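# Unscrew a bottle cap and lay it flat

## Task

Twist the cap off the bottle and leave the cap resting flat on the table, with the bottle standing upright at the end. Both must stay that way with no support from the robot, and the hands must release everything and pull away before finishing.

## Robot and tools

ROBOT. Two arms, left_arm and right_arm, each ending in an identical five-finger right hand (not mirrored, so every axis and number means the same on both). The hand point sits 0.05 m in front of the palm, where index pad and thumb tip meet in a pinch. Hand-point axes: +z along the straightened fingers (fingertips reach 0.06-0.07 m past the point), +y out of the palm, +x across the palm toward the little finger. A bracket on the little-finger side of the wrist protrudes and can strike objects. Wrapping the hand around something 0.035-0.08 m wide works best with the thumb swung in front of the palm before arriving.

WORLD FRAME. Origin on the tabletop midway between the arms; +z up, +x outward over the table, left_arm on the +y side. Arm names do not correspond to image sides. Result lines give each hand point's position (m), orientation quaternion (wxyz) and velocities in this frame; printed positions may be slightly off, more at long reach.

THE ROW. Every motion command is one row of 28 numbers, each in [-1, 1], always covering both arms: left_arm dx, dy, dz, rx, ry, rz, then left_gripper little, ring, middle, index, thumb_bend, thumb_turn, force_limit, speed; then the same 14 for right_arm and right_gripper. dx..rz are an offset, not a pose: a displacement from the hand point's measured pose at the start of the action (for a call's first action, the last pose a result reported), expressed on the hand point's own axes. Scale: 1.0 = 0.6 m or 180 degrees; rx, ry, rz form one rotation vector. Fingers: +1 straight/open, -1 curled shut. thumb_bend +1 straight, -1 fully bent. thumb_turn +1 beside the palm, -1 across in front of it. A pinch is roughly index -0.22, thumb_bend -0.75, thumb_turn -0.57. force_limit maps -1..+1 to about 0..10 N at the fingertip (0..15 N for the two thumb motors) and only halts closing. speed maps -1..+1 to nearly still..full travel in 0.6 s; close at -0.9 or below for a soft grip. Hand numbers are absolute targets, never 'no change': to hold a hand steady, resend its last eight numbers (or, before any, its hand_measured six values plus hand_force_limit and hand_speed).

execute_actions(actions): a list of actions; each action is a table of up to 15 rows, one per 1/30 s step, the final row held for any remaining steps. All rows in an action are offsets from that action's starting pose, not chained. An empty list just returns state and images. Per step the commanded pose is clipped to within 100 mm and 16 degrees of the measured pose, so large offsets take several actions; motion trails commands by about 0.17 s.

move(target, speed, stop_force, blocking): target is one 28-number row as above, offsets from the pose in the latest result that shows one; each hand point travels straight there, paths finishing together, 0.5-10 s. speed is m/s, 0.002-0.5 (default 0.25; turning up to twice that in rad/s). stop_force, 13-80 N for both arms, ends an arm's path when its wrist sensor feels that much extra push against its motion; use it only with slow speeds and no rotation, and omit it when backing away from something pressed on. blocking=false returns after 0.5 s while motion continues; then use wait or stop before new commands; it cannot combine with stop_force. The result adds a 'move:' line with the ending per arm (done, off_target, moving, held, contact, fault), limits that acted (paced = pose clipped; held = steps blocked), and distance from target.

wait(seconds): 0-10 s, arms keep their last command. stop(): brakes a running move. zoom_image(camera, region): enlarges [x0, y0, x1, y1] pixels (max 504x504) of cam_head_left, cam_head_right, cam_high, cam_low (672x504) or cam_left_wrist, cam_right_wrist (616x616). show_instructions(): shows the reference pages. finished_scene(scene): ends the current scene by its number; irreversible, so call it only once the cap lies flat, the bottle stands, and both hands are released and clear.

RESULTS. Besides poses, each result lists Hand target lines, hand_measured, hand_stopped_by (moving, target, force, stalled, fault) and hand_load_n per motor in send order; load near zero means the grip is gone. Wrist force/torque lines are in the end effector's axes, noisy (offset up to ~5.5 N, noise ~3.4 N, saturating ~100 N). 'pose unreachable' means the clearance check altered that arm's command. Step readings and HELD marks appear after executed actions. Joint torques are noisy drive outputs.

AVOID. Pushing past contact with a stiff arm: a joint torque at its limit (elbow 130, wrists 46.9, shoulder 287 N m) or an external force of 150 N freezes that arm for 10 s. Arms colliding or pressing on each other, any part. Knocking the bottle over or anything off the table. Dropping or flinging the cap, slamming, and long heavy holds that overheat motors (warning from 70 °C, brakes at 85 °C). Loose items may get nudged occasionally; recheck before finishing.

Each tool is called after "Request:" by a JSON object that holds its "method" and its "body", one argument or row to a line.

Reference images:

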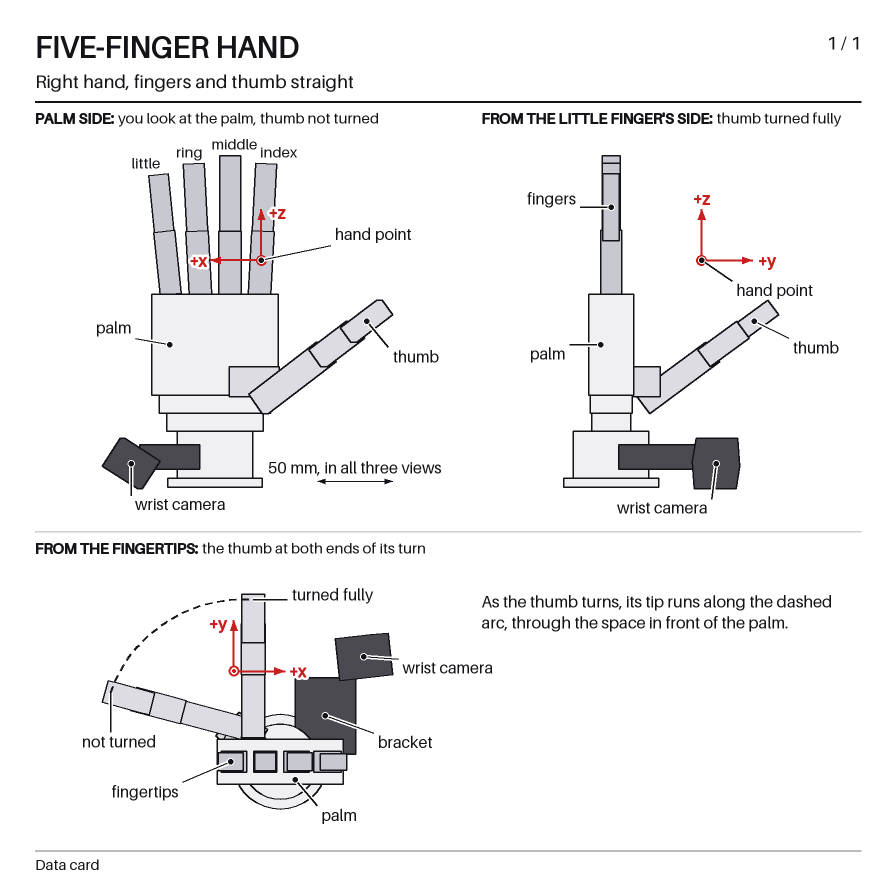

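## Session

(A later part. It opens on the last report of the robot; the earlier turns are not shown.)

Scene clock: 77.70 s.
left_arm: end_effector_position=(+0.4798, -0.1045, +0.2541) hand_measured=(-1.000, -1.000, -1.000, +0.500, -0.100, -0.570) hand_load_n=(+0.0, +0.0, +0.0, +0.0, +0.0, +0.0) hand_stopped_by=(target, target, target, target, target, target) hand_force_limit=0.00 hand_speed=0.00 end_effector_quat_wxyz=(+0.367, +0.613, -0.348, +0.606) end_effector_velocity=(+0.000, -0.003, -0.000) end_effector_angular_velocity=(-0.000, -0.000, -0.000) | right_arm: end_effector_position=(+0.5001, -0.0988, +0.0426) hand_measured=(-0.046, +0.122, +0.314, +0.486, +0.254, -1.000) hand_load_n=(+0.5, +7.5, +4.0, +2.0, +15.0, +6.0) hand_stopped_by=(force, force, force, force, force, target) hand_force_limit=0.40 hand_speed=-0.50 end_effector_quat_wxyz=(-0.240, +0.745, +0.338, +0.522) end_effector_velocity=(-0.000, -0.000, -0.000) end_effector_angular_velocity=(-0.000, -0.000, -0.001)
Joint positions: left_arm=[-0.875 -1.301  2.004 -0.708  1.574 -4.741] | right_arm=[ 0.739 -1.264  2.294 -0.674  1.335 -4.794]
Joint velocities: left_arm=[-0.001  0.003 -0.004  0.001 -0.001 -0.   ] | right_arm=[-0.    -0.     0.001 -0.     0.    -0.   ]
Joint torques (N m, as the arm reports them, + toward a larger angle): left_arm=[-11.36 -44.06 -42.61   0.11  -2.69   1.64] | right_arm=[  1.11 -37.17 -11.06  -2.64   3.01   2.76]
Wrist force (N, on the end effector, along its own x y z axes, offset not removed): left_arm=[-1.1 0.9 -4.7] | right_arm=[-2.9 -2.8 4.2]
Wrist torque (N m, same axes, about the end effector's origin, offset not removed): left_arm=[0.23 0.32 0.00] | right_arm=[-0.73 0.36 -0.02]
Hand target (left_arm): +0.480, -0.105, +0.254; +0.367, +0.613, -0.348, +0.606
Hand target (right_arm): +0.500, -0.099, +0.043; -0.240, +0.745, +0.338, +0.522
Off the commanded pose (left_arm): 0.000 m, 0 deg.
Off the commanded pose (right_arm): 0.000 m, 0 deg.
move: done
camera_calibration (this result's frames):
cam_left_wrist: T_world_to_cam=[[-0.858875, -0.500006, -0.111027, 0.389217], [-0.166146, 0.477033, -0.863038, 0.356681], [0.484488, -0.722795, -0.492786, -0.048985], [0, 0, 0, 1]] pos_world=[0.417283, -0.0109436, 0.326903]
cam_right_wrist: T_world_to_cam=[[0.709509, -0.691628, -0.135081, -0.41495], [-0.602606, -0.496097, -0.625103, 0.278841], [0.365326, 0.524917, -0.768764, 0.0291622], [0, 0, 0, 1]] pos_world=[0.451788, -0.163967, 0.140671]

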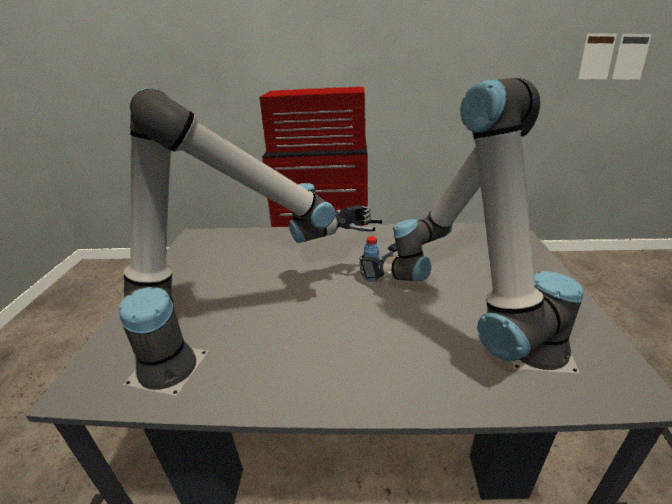

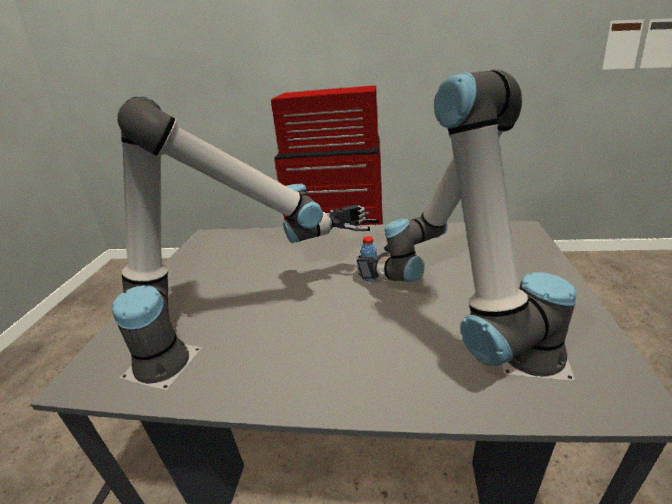

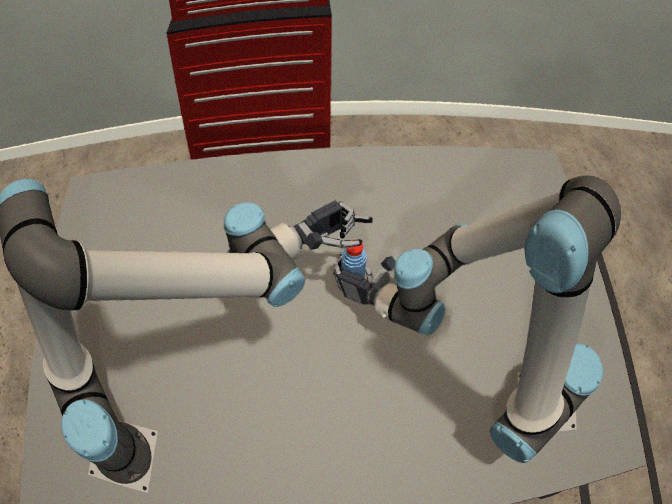

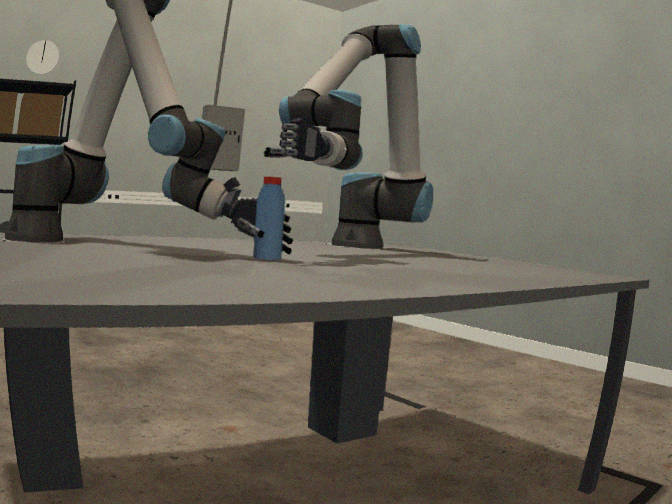

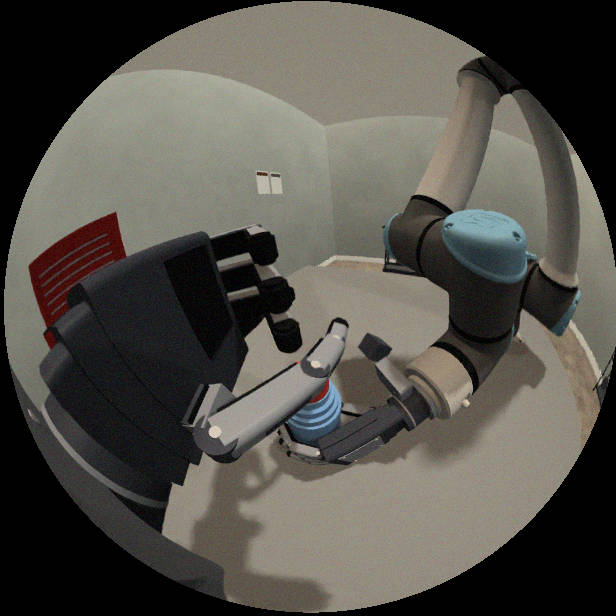

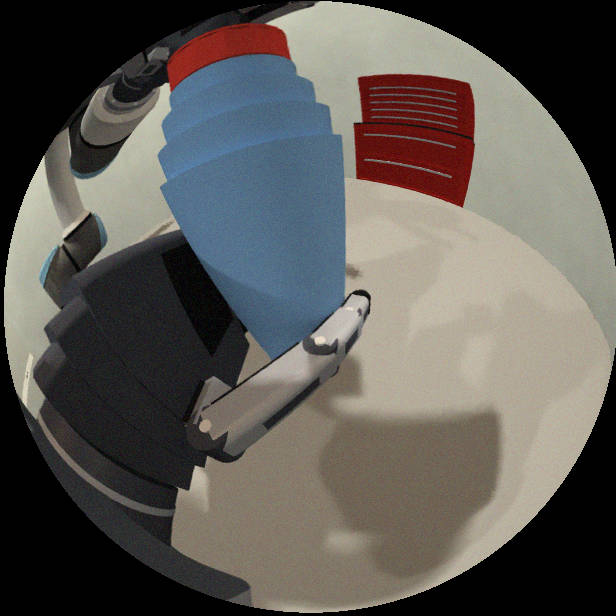

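Request:
{"method": "move", "body": {
  "target": [-0.112,0,0,0,0,0, -1,-1,-1,0.5,-0.1,-0.57,0,0, 0,0,0,0,0,0, -0.95,-0.95,-0.95,-0.95,-0.95,-1,0.4,-0.5],
  "speed": 0.04,
  "stop_force": 13
}}

Request:
{"method": "zoom_image", "body": {
  "camera": "cam_high",
  "region": [260,160,460,310]
}}

Request:
{"method": "zoom_image", "body": {
  "camera": "cam_low",
  "region": [200,120,360,240]
}}

Scene clock: 80.00 s.
left_arm: end_effector_position=(+0.4783, -0.1057, +0.1873) hand_measured=(-1.000, -1.000, -1.000, +0.500, -0.100, -0.570) hand_load_n=(+0.0, +0.0, +0.0, +0.0, +0.0, +0.0) hand_stopped_by=(target, target, target, target, target, target) hand_force_limit=0.00 hand_speed=0.00 end_effector_quat_wxyz=(+0.367, +0.613, -0.348, +0.606) end_effector_velocity=(-0.000, +0.000, -0.004) end_effector_angular_velocity=(+0.002, +0.001, +0.000) | right_arm: end_effector_position=(+0.5001, -0.0988, +0.0426) hand_measured=(-0.046, +0.122, +0.314, +0.486, +0.254, -1.000) hand_load_n=(+0.5, +7.5, +4.0, +2.0, +15.0, +6.0) hand_stopped_by=(force, force, force, force, force, target) hand_force_limit=0.40 hand_speed=-0.50 end_effector_quat_wxyz=(-0.240, +0.745, +0.338, +0.522) end_effector_velocity=(-0.000, -0.001, -0.000) end_effector_angular_velocity=(-0.001, +0.001, -0.000)
Joint positions: left_arm=[-0.878 -1.217  2.044 -0.832  1.571 -4.741] | right_arm=[ 0.739 -1.264  2.294 -0.674  1.335 -4.794]
Joint velocities: left_arm=[-0.     0.005  0.001 -0.004 -0.001 -0.   ] | right_arm=[-0.    -0.001  0.001  0.001  0.     0.   ]
Joint torques (N m, as the arm reports them, + toward a larger angle): left_arm=[-11.75 -48.98 -22.14  -3.46  -2.82   1.4 ] | right_arm=[  3.58 -36.94 -12.22  -2.53   3.14   2.9 ]
Wrist force (N, on the end effector, along its own x y z axes, offset not removed): left_arm=[0.3 -0.1 -1.9] | right_arm=[-3.6 2.3 1.0]
Wrist torque (N m, same axes, about the end effector's origin, offset not removed): left_arm=[-0.06 0.09 0.13] | right_arm=[0.09 0.47 0.01]
Hand target (left_arm): +0.478, -0.106, +0.187; +0.367, +0.613, -0.348, +0.606
Hand target (right_arm): +0.500, -0.099, +0.043; -0.240, +0.745, +0.338, +0.522
Off the commanded pose (left_arm): 0.000 m, 0 deg.
Off the commanded pose (right_arm): 0.000 m, 0 deg.
move: done
camera_calibration (this result's frames):
cam_left_wrist: T_world_to_cam=[[-0.858876, -0.500002, -0.111041, 0.379996], [-0.166144, 0.477054, -0.863027, 0.299342], [0.484488, -0.722784, -0.492803, -0.0820344], [0, 0, 0, 1]] pos_world=[0.415848, -0.0120968, 0.260109]
cam_right_wrist: T_world_to_cam=[[0.709509, -0.691628, -0.135081, -0.41495], [-0.602606, -0.496097, -0.625104, 0.278841], [0.365326, 0.524917, -0.768764, 0.0291623], [0, 0, 0, 1]] pos_world=[0.451788, -0.163967, 0.140671]

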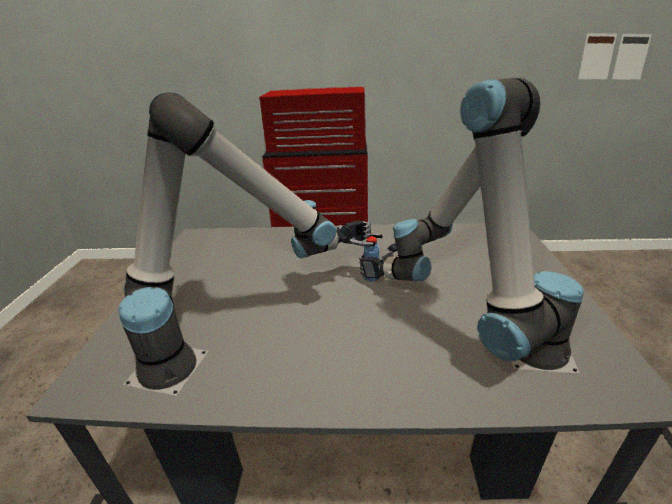

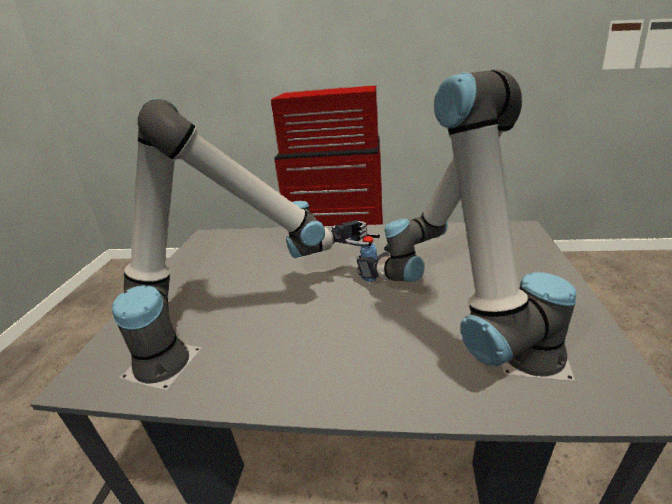

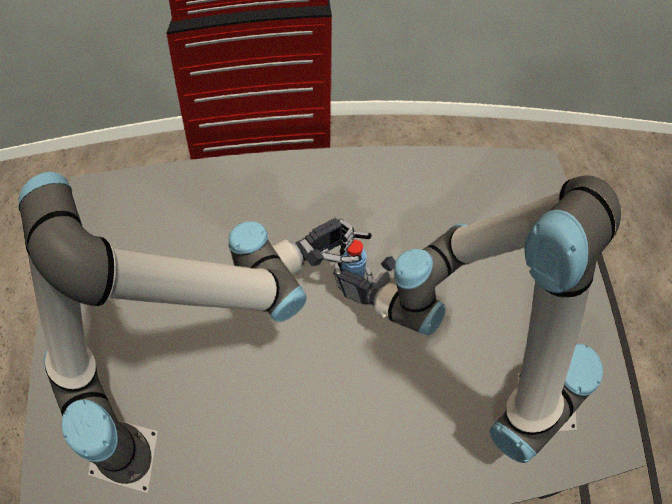

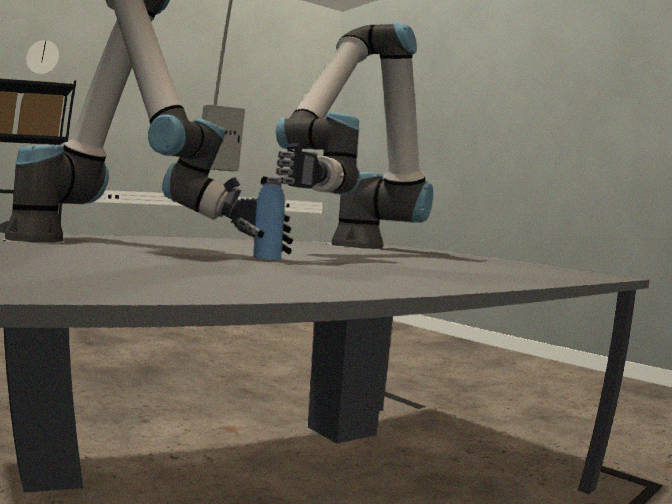

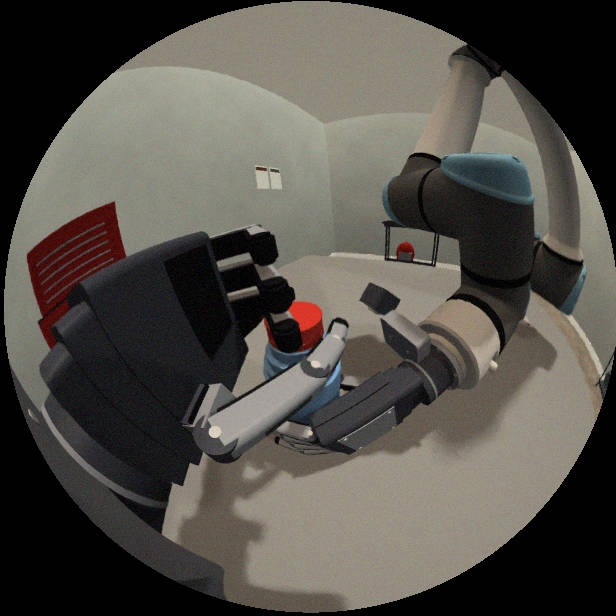

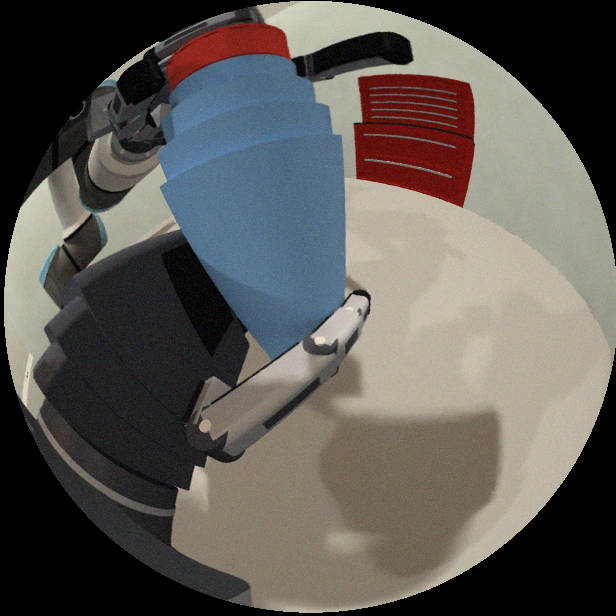

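Region (260, 160, 460, 310) of cam_high's 672x504 image, scaled by 2.520, with more detail than that image has; it fills the top 378 rows of this view, and the rest is white.

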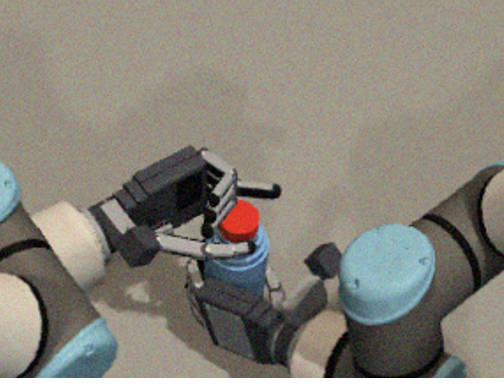

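Region (200, 120, 360, 240) of cam_low's 672x504 image, scaled by 3.150, with more detail than that image has; it fills the top 378 rows of this view, and the rest is white.

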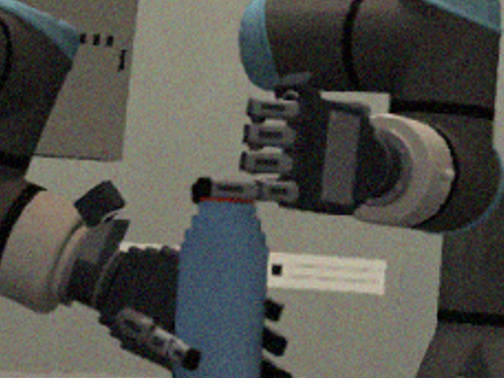

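Well placed. Close and twist.

Request:
{"method": "move", "body": {
  "target": [-0.004,0,0,0,0,0, -1,-1,-1,-0.6,-1,-0.57,0.6,-0.6, 0,0,0,0,0,0, -0.95,-0.95,-0.95,-0.95,-0.95,-1,0.4,-0.5]
}}

Request:
{"method": "move", "body": {
  "target": [0,0,0,0.3,0,0, -1,-1,-1,-0.6,-1,-0.57,0.6,-0.6, 0,0,0,0,0,0, -0.95,-0.95,-0.95,-0.95,-0.95,-1,0.4,-0.5],
  "speed": 0.2
}}

Request:
{"method": "zoom_image", "body": {
  "camera": "cam_high",
  "region": [260,160,460,310]
}}

Scene clock: 81.13 s.
left_arm: end_effector_position=(+0.4783, -0.1058, +0.1850) hand_measured=(-1.000, -1.000, -1.000, +0.082, -0.346, -0.570) hand_load_n=(+0.0, +0.0, +0.0, +8.0, +11.0, -0.5) hand_stopped_by=(target, target, target, force, force, target) hand_force_limit=0.60 hand_speed=-0.60 end_effector_quat_wxyz=(+0.367, +0.613, -0.348, +0.606) end_effector_velocity=(-0.000, -0.000, -0.001) end_effector_angular_velocity=(+0.001, +0.000, -0.000) | right_arm: end_effector_position=(+0.5001, -0.0988, +0.0426) hand_measured=(-0.046, +0.122, +0.314, +0.486, +0.254, -1.000) hand_load_n=(+3.0, +9.5, +3.5, +1.0, +14.5, +3.0) hand_stopped_by=(force, force, force, force, force, target) hand_force_limit=0.40 hand_speed=-0.50 end_effector_quat_wxyz=(-0.240, +0.745, +0.338, +0.522) end_effector_velocity=(+0.000, +0.000, +0.001) end_effector_angular_velocity=(+0.001, -0.001, +0.000)
Joint positions: left_arm=[-0.879 -1.214  2.045 -0.836  1.571 -4.741] | right_arm=[ 0.739 -1.264  2.294 -0.674  1.335 -4.794]
Joint velocities: left_arm=[-0.     0.001  0.    -0.001 -0.     0.   ] | right_arm=[ 0.    -0.001 -0.    -0.    -0.     0.   ]
Joint torques (N m, as the arm reports them, + toward a larger angle): left_arm=[ -7.63 -46.9  -17.56  -2.41  -2.57   0.91] | right_arm=[  1.67 -39.15 -11.43  -2.79   2.68   3.13]
Wrist force (N, on the end effector, along its own x y z axes, offset not removed): left_arm=[1.2 2.7 0.5] | right_arm=[-0.4 -9.6 -0.2]
Wrist torque (N m, same axes, about the end effector's origin, offset not removed): left_arm=[0.10 0.37 0.08] | right_arm=[-0.91 -0.23 -0.57]
Hand target (left_arm): +0.478, -0.106, +0.185; +0.367, +0.613, -0.348, +0.606
Hand target (right_arm): +0.500, -0.099, +0.043; -0.240, +0.745, +0.338, +0.522
Off the commanded pose (left_arm): 0.000 m, 0 deg.
Off the commanded pose (right_arm): 0.000 m, 0 deg.
move: done
camera_calibration (this result's frames):
cam_left_wrist: T_world_to_cam=[[-0.858867, -0.500018, -0.111039, 0.37966], [-0.166114, 0.476989, -0.863069, 0.297333], [0.484514, -0.722816, -0.49273, -0.083247], [0, 0, 0, 1]] pos_world=[0.415803, -0.01216, 0.257758]
cam_right_wrist: T_world_to_cam=[[0.709505, -0.691633, -0.135079, -0.41495], [-0.602608, -0.496094, -0.625103, 0.278842], [0.365331, 0.524913, -0.768765, 0.02916], [0, 0, 0, 1]] pos_world=[0.451789, -0.163968, 0.140671]

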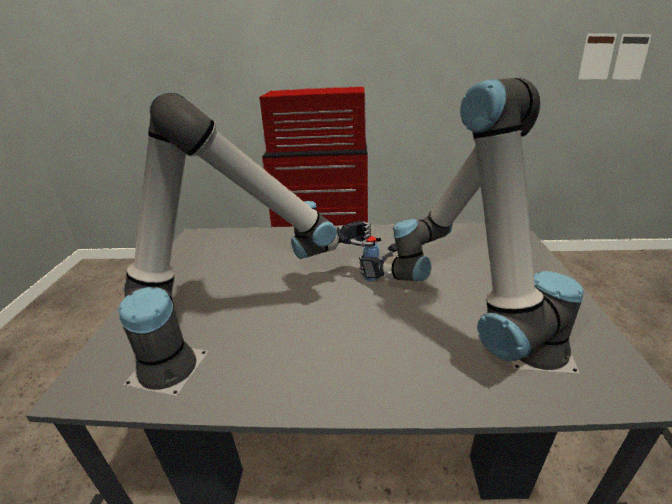

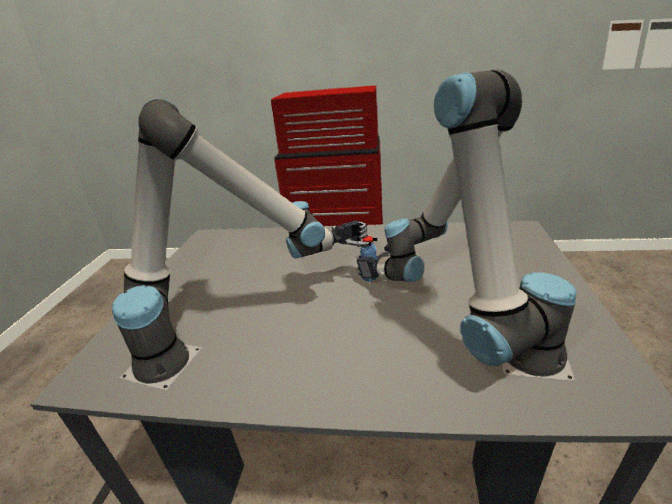

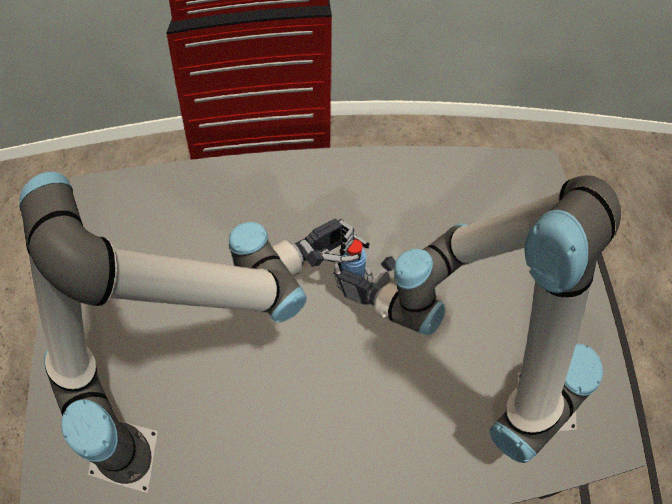

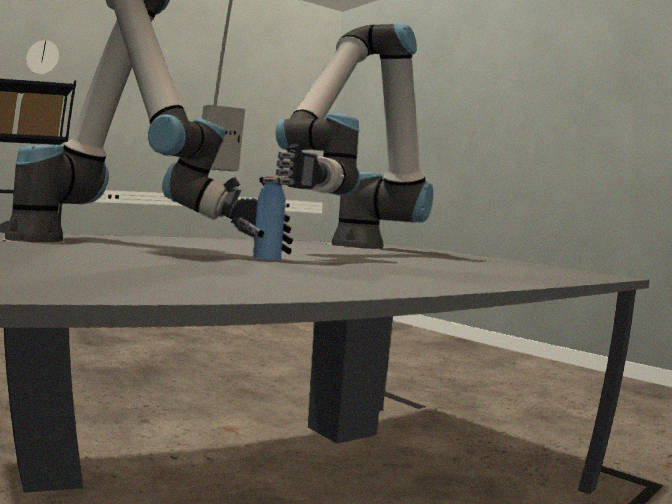

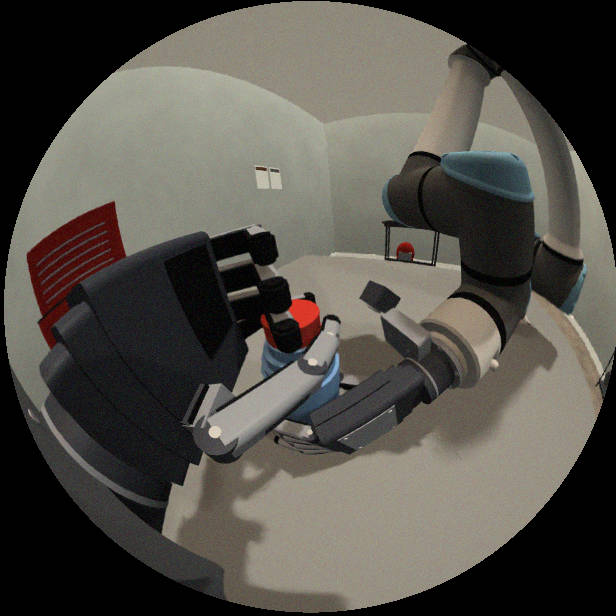

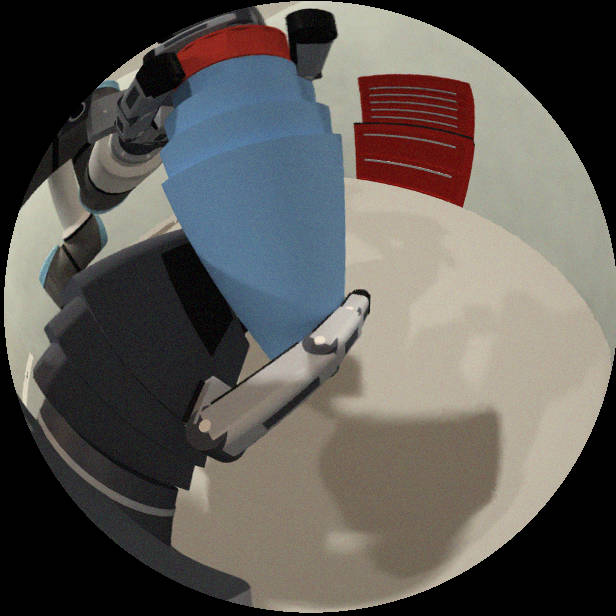

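Scene clock: 84.03 s.
left_arm: end_effector_position=(+0.4783, -0.1056, +0.1850) hand_measured=(-1.000, -1.000, -1.000, +0.162, -0.344, -0.570) hand_load_n=(+0.0, +0.0, +0.0, +20.5, +13.0, -2.5) hand_stopped_by=(target, target, target, force, force, target) hand_force_limit=0.60 hand_speed=-0.60 end_effector_quat_wxyz=(+0.050, +0.713, -0.035, +0.699) end_effector_velocity=(+0.000, -0.001, +0.001) end_effector_angular_velocity=(-0.001, +0.005, +0.015) | right_arm: end_effector_position=(+0.5001, -0.0988, +0.0426) hand_measured=(-0.046, +0.122, +0.314, +0.486, +0.260, -1.000) hand_load_n=(+2.5, +9.5, +0.0, +0.0, +26.5, +11.5) hand_stopped_by=(force, force, force, force, force, target) hand_force_limit=0.40 hand_speed=-0.50 end_effector_quat_wxyz=(-0.240, +0.745, +0.338, +0.522) end_effector_velocity=(+0.002, +0.001, +0.002) end_effector_angular_velocity=(+0.002, -0.003, +0.000)
Joint positions: left_arm=[-1.244 -1.161  1.945 -0.715  0.266 -4.801] | right_arm=[ 0.739 -1.264  2.294 -0.674  1.335 -4.794]
Joint velocities: left_arm=[-0.003  0.006 -0.014  0.032 -0.017 -0.024] | right_arm=[ 0.     0.    -0.003 -0.     0.     0.   ]
Joint torques (N m, as the arm reports them, + toward a larger angle): left_arm=[-25.45 -37.9  -13.05   7.54  -6.03  -0.64] | right_arm=[-50.13 -52.73 -58.31  -2.54  11.09   2.96]
Wrist force (N, on the end effector, along its own x y z axes, offset not removed): left_arm=[18.8 16.5 35.6] | right_arm=[-23.4 -42.8 -0.5]
Wrist torque (N m, same axes, about the end effector's origin, offset not removed): left_arm=[-1.02 0.95 0.21] | right_arm=[-2.22 1.23 -5.51]
Hand target (left_arm): +0.478, -0.106, +0.185; +0.049, +0.713, -0.035, +0.699
Hand target (right_arm): +0.500, -0.099, +0.043; -0.240, +0.745, +0.338, +0.522
Off the commanded pose (left_arm): 0.000 m, 0 deg.
Off the commanded pose (right_arm): 0.000 m, 0 deg.
move: done
camera_calibration (this result's frames):
cam_left_wrist: T_world_to_cam=[[-0.105004, -0.987379, -0.118565, -0.0308981], [-0.502151, 0.155551, -0.850675, 0.421781], [0.858381, -0.029787, -0.512147, -0.185188], [0, 0, 0, 1]] pos_world=[0.367515, -0.101633, 0.260291]
cam_right_wrist: T_world_to_cam=[[0.709485, -0.691652, -0.135089, -0.414945], [-0.602654, -0.496113, -0.625044, 0.278798], [0.365293, 0.524871, -0.768812, 0.0291761], [0, 0, 0, 1]] pos_world=[0.451758, -0.163996, 0.140637]

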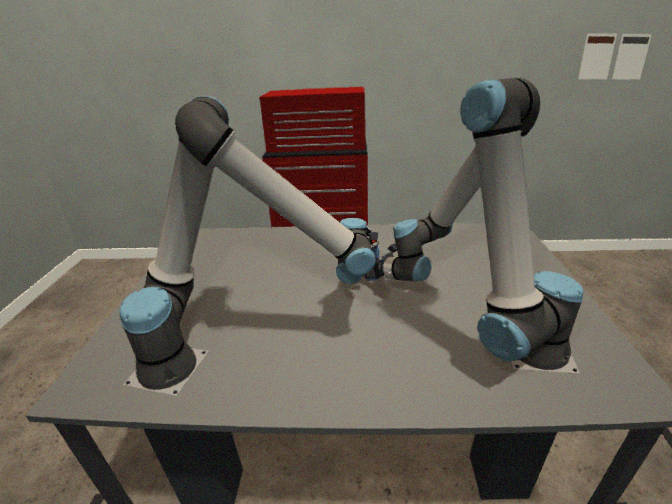

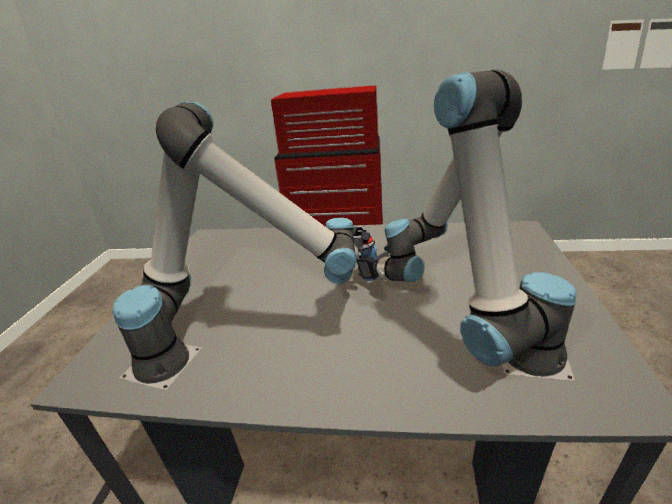

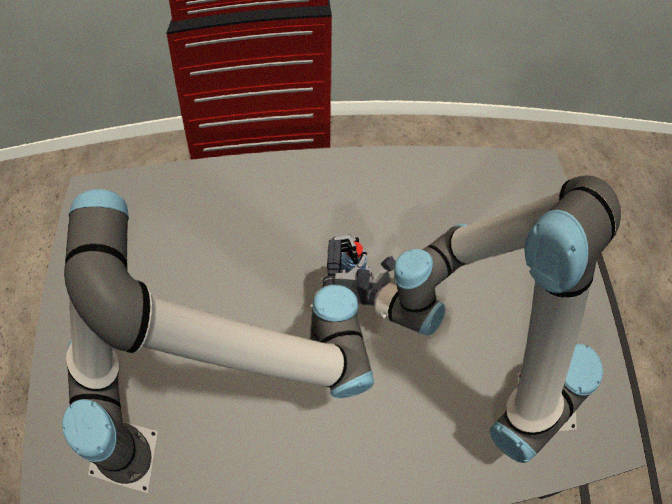

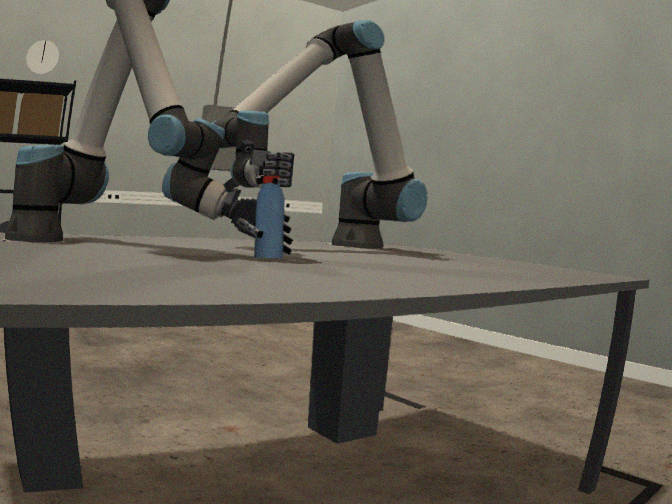

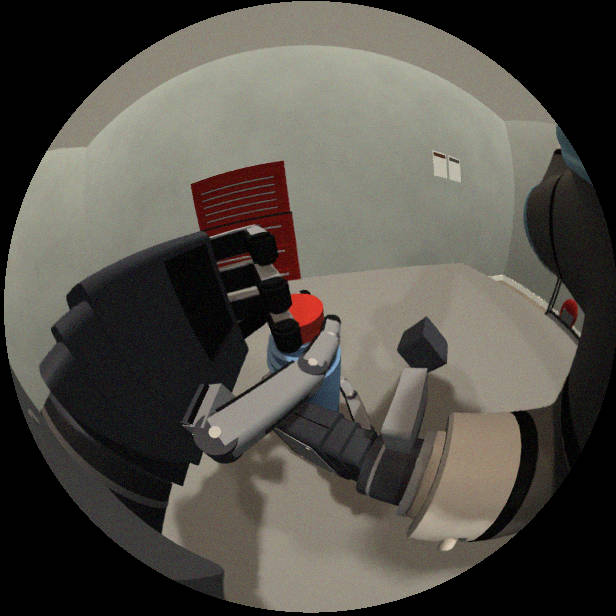

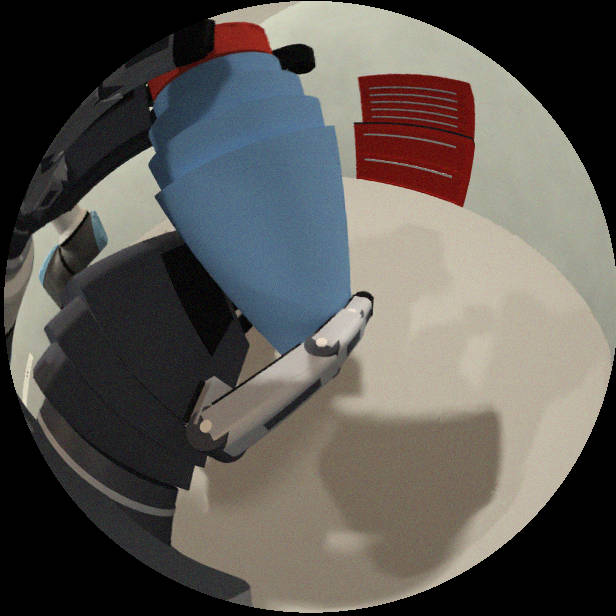

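Region (260, 160, 460, 310) of cam_high's 672x504 image, scaled by 2.520, with more detail than that image has; it fills the top 378 rows of this view, and the rest is white.

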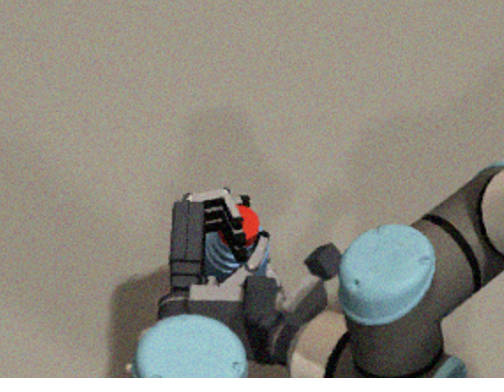

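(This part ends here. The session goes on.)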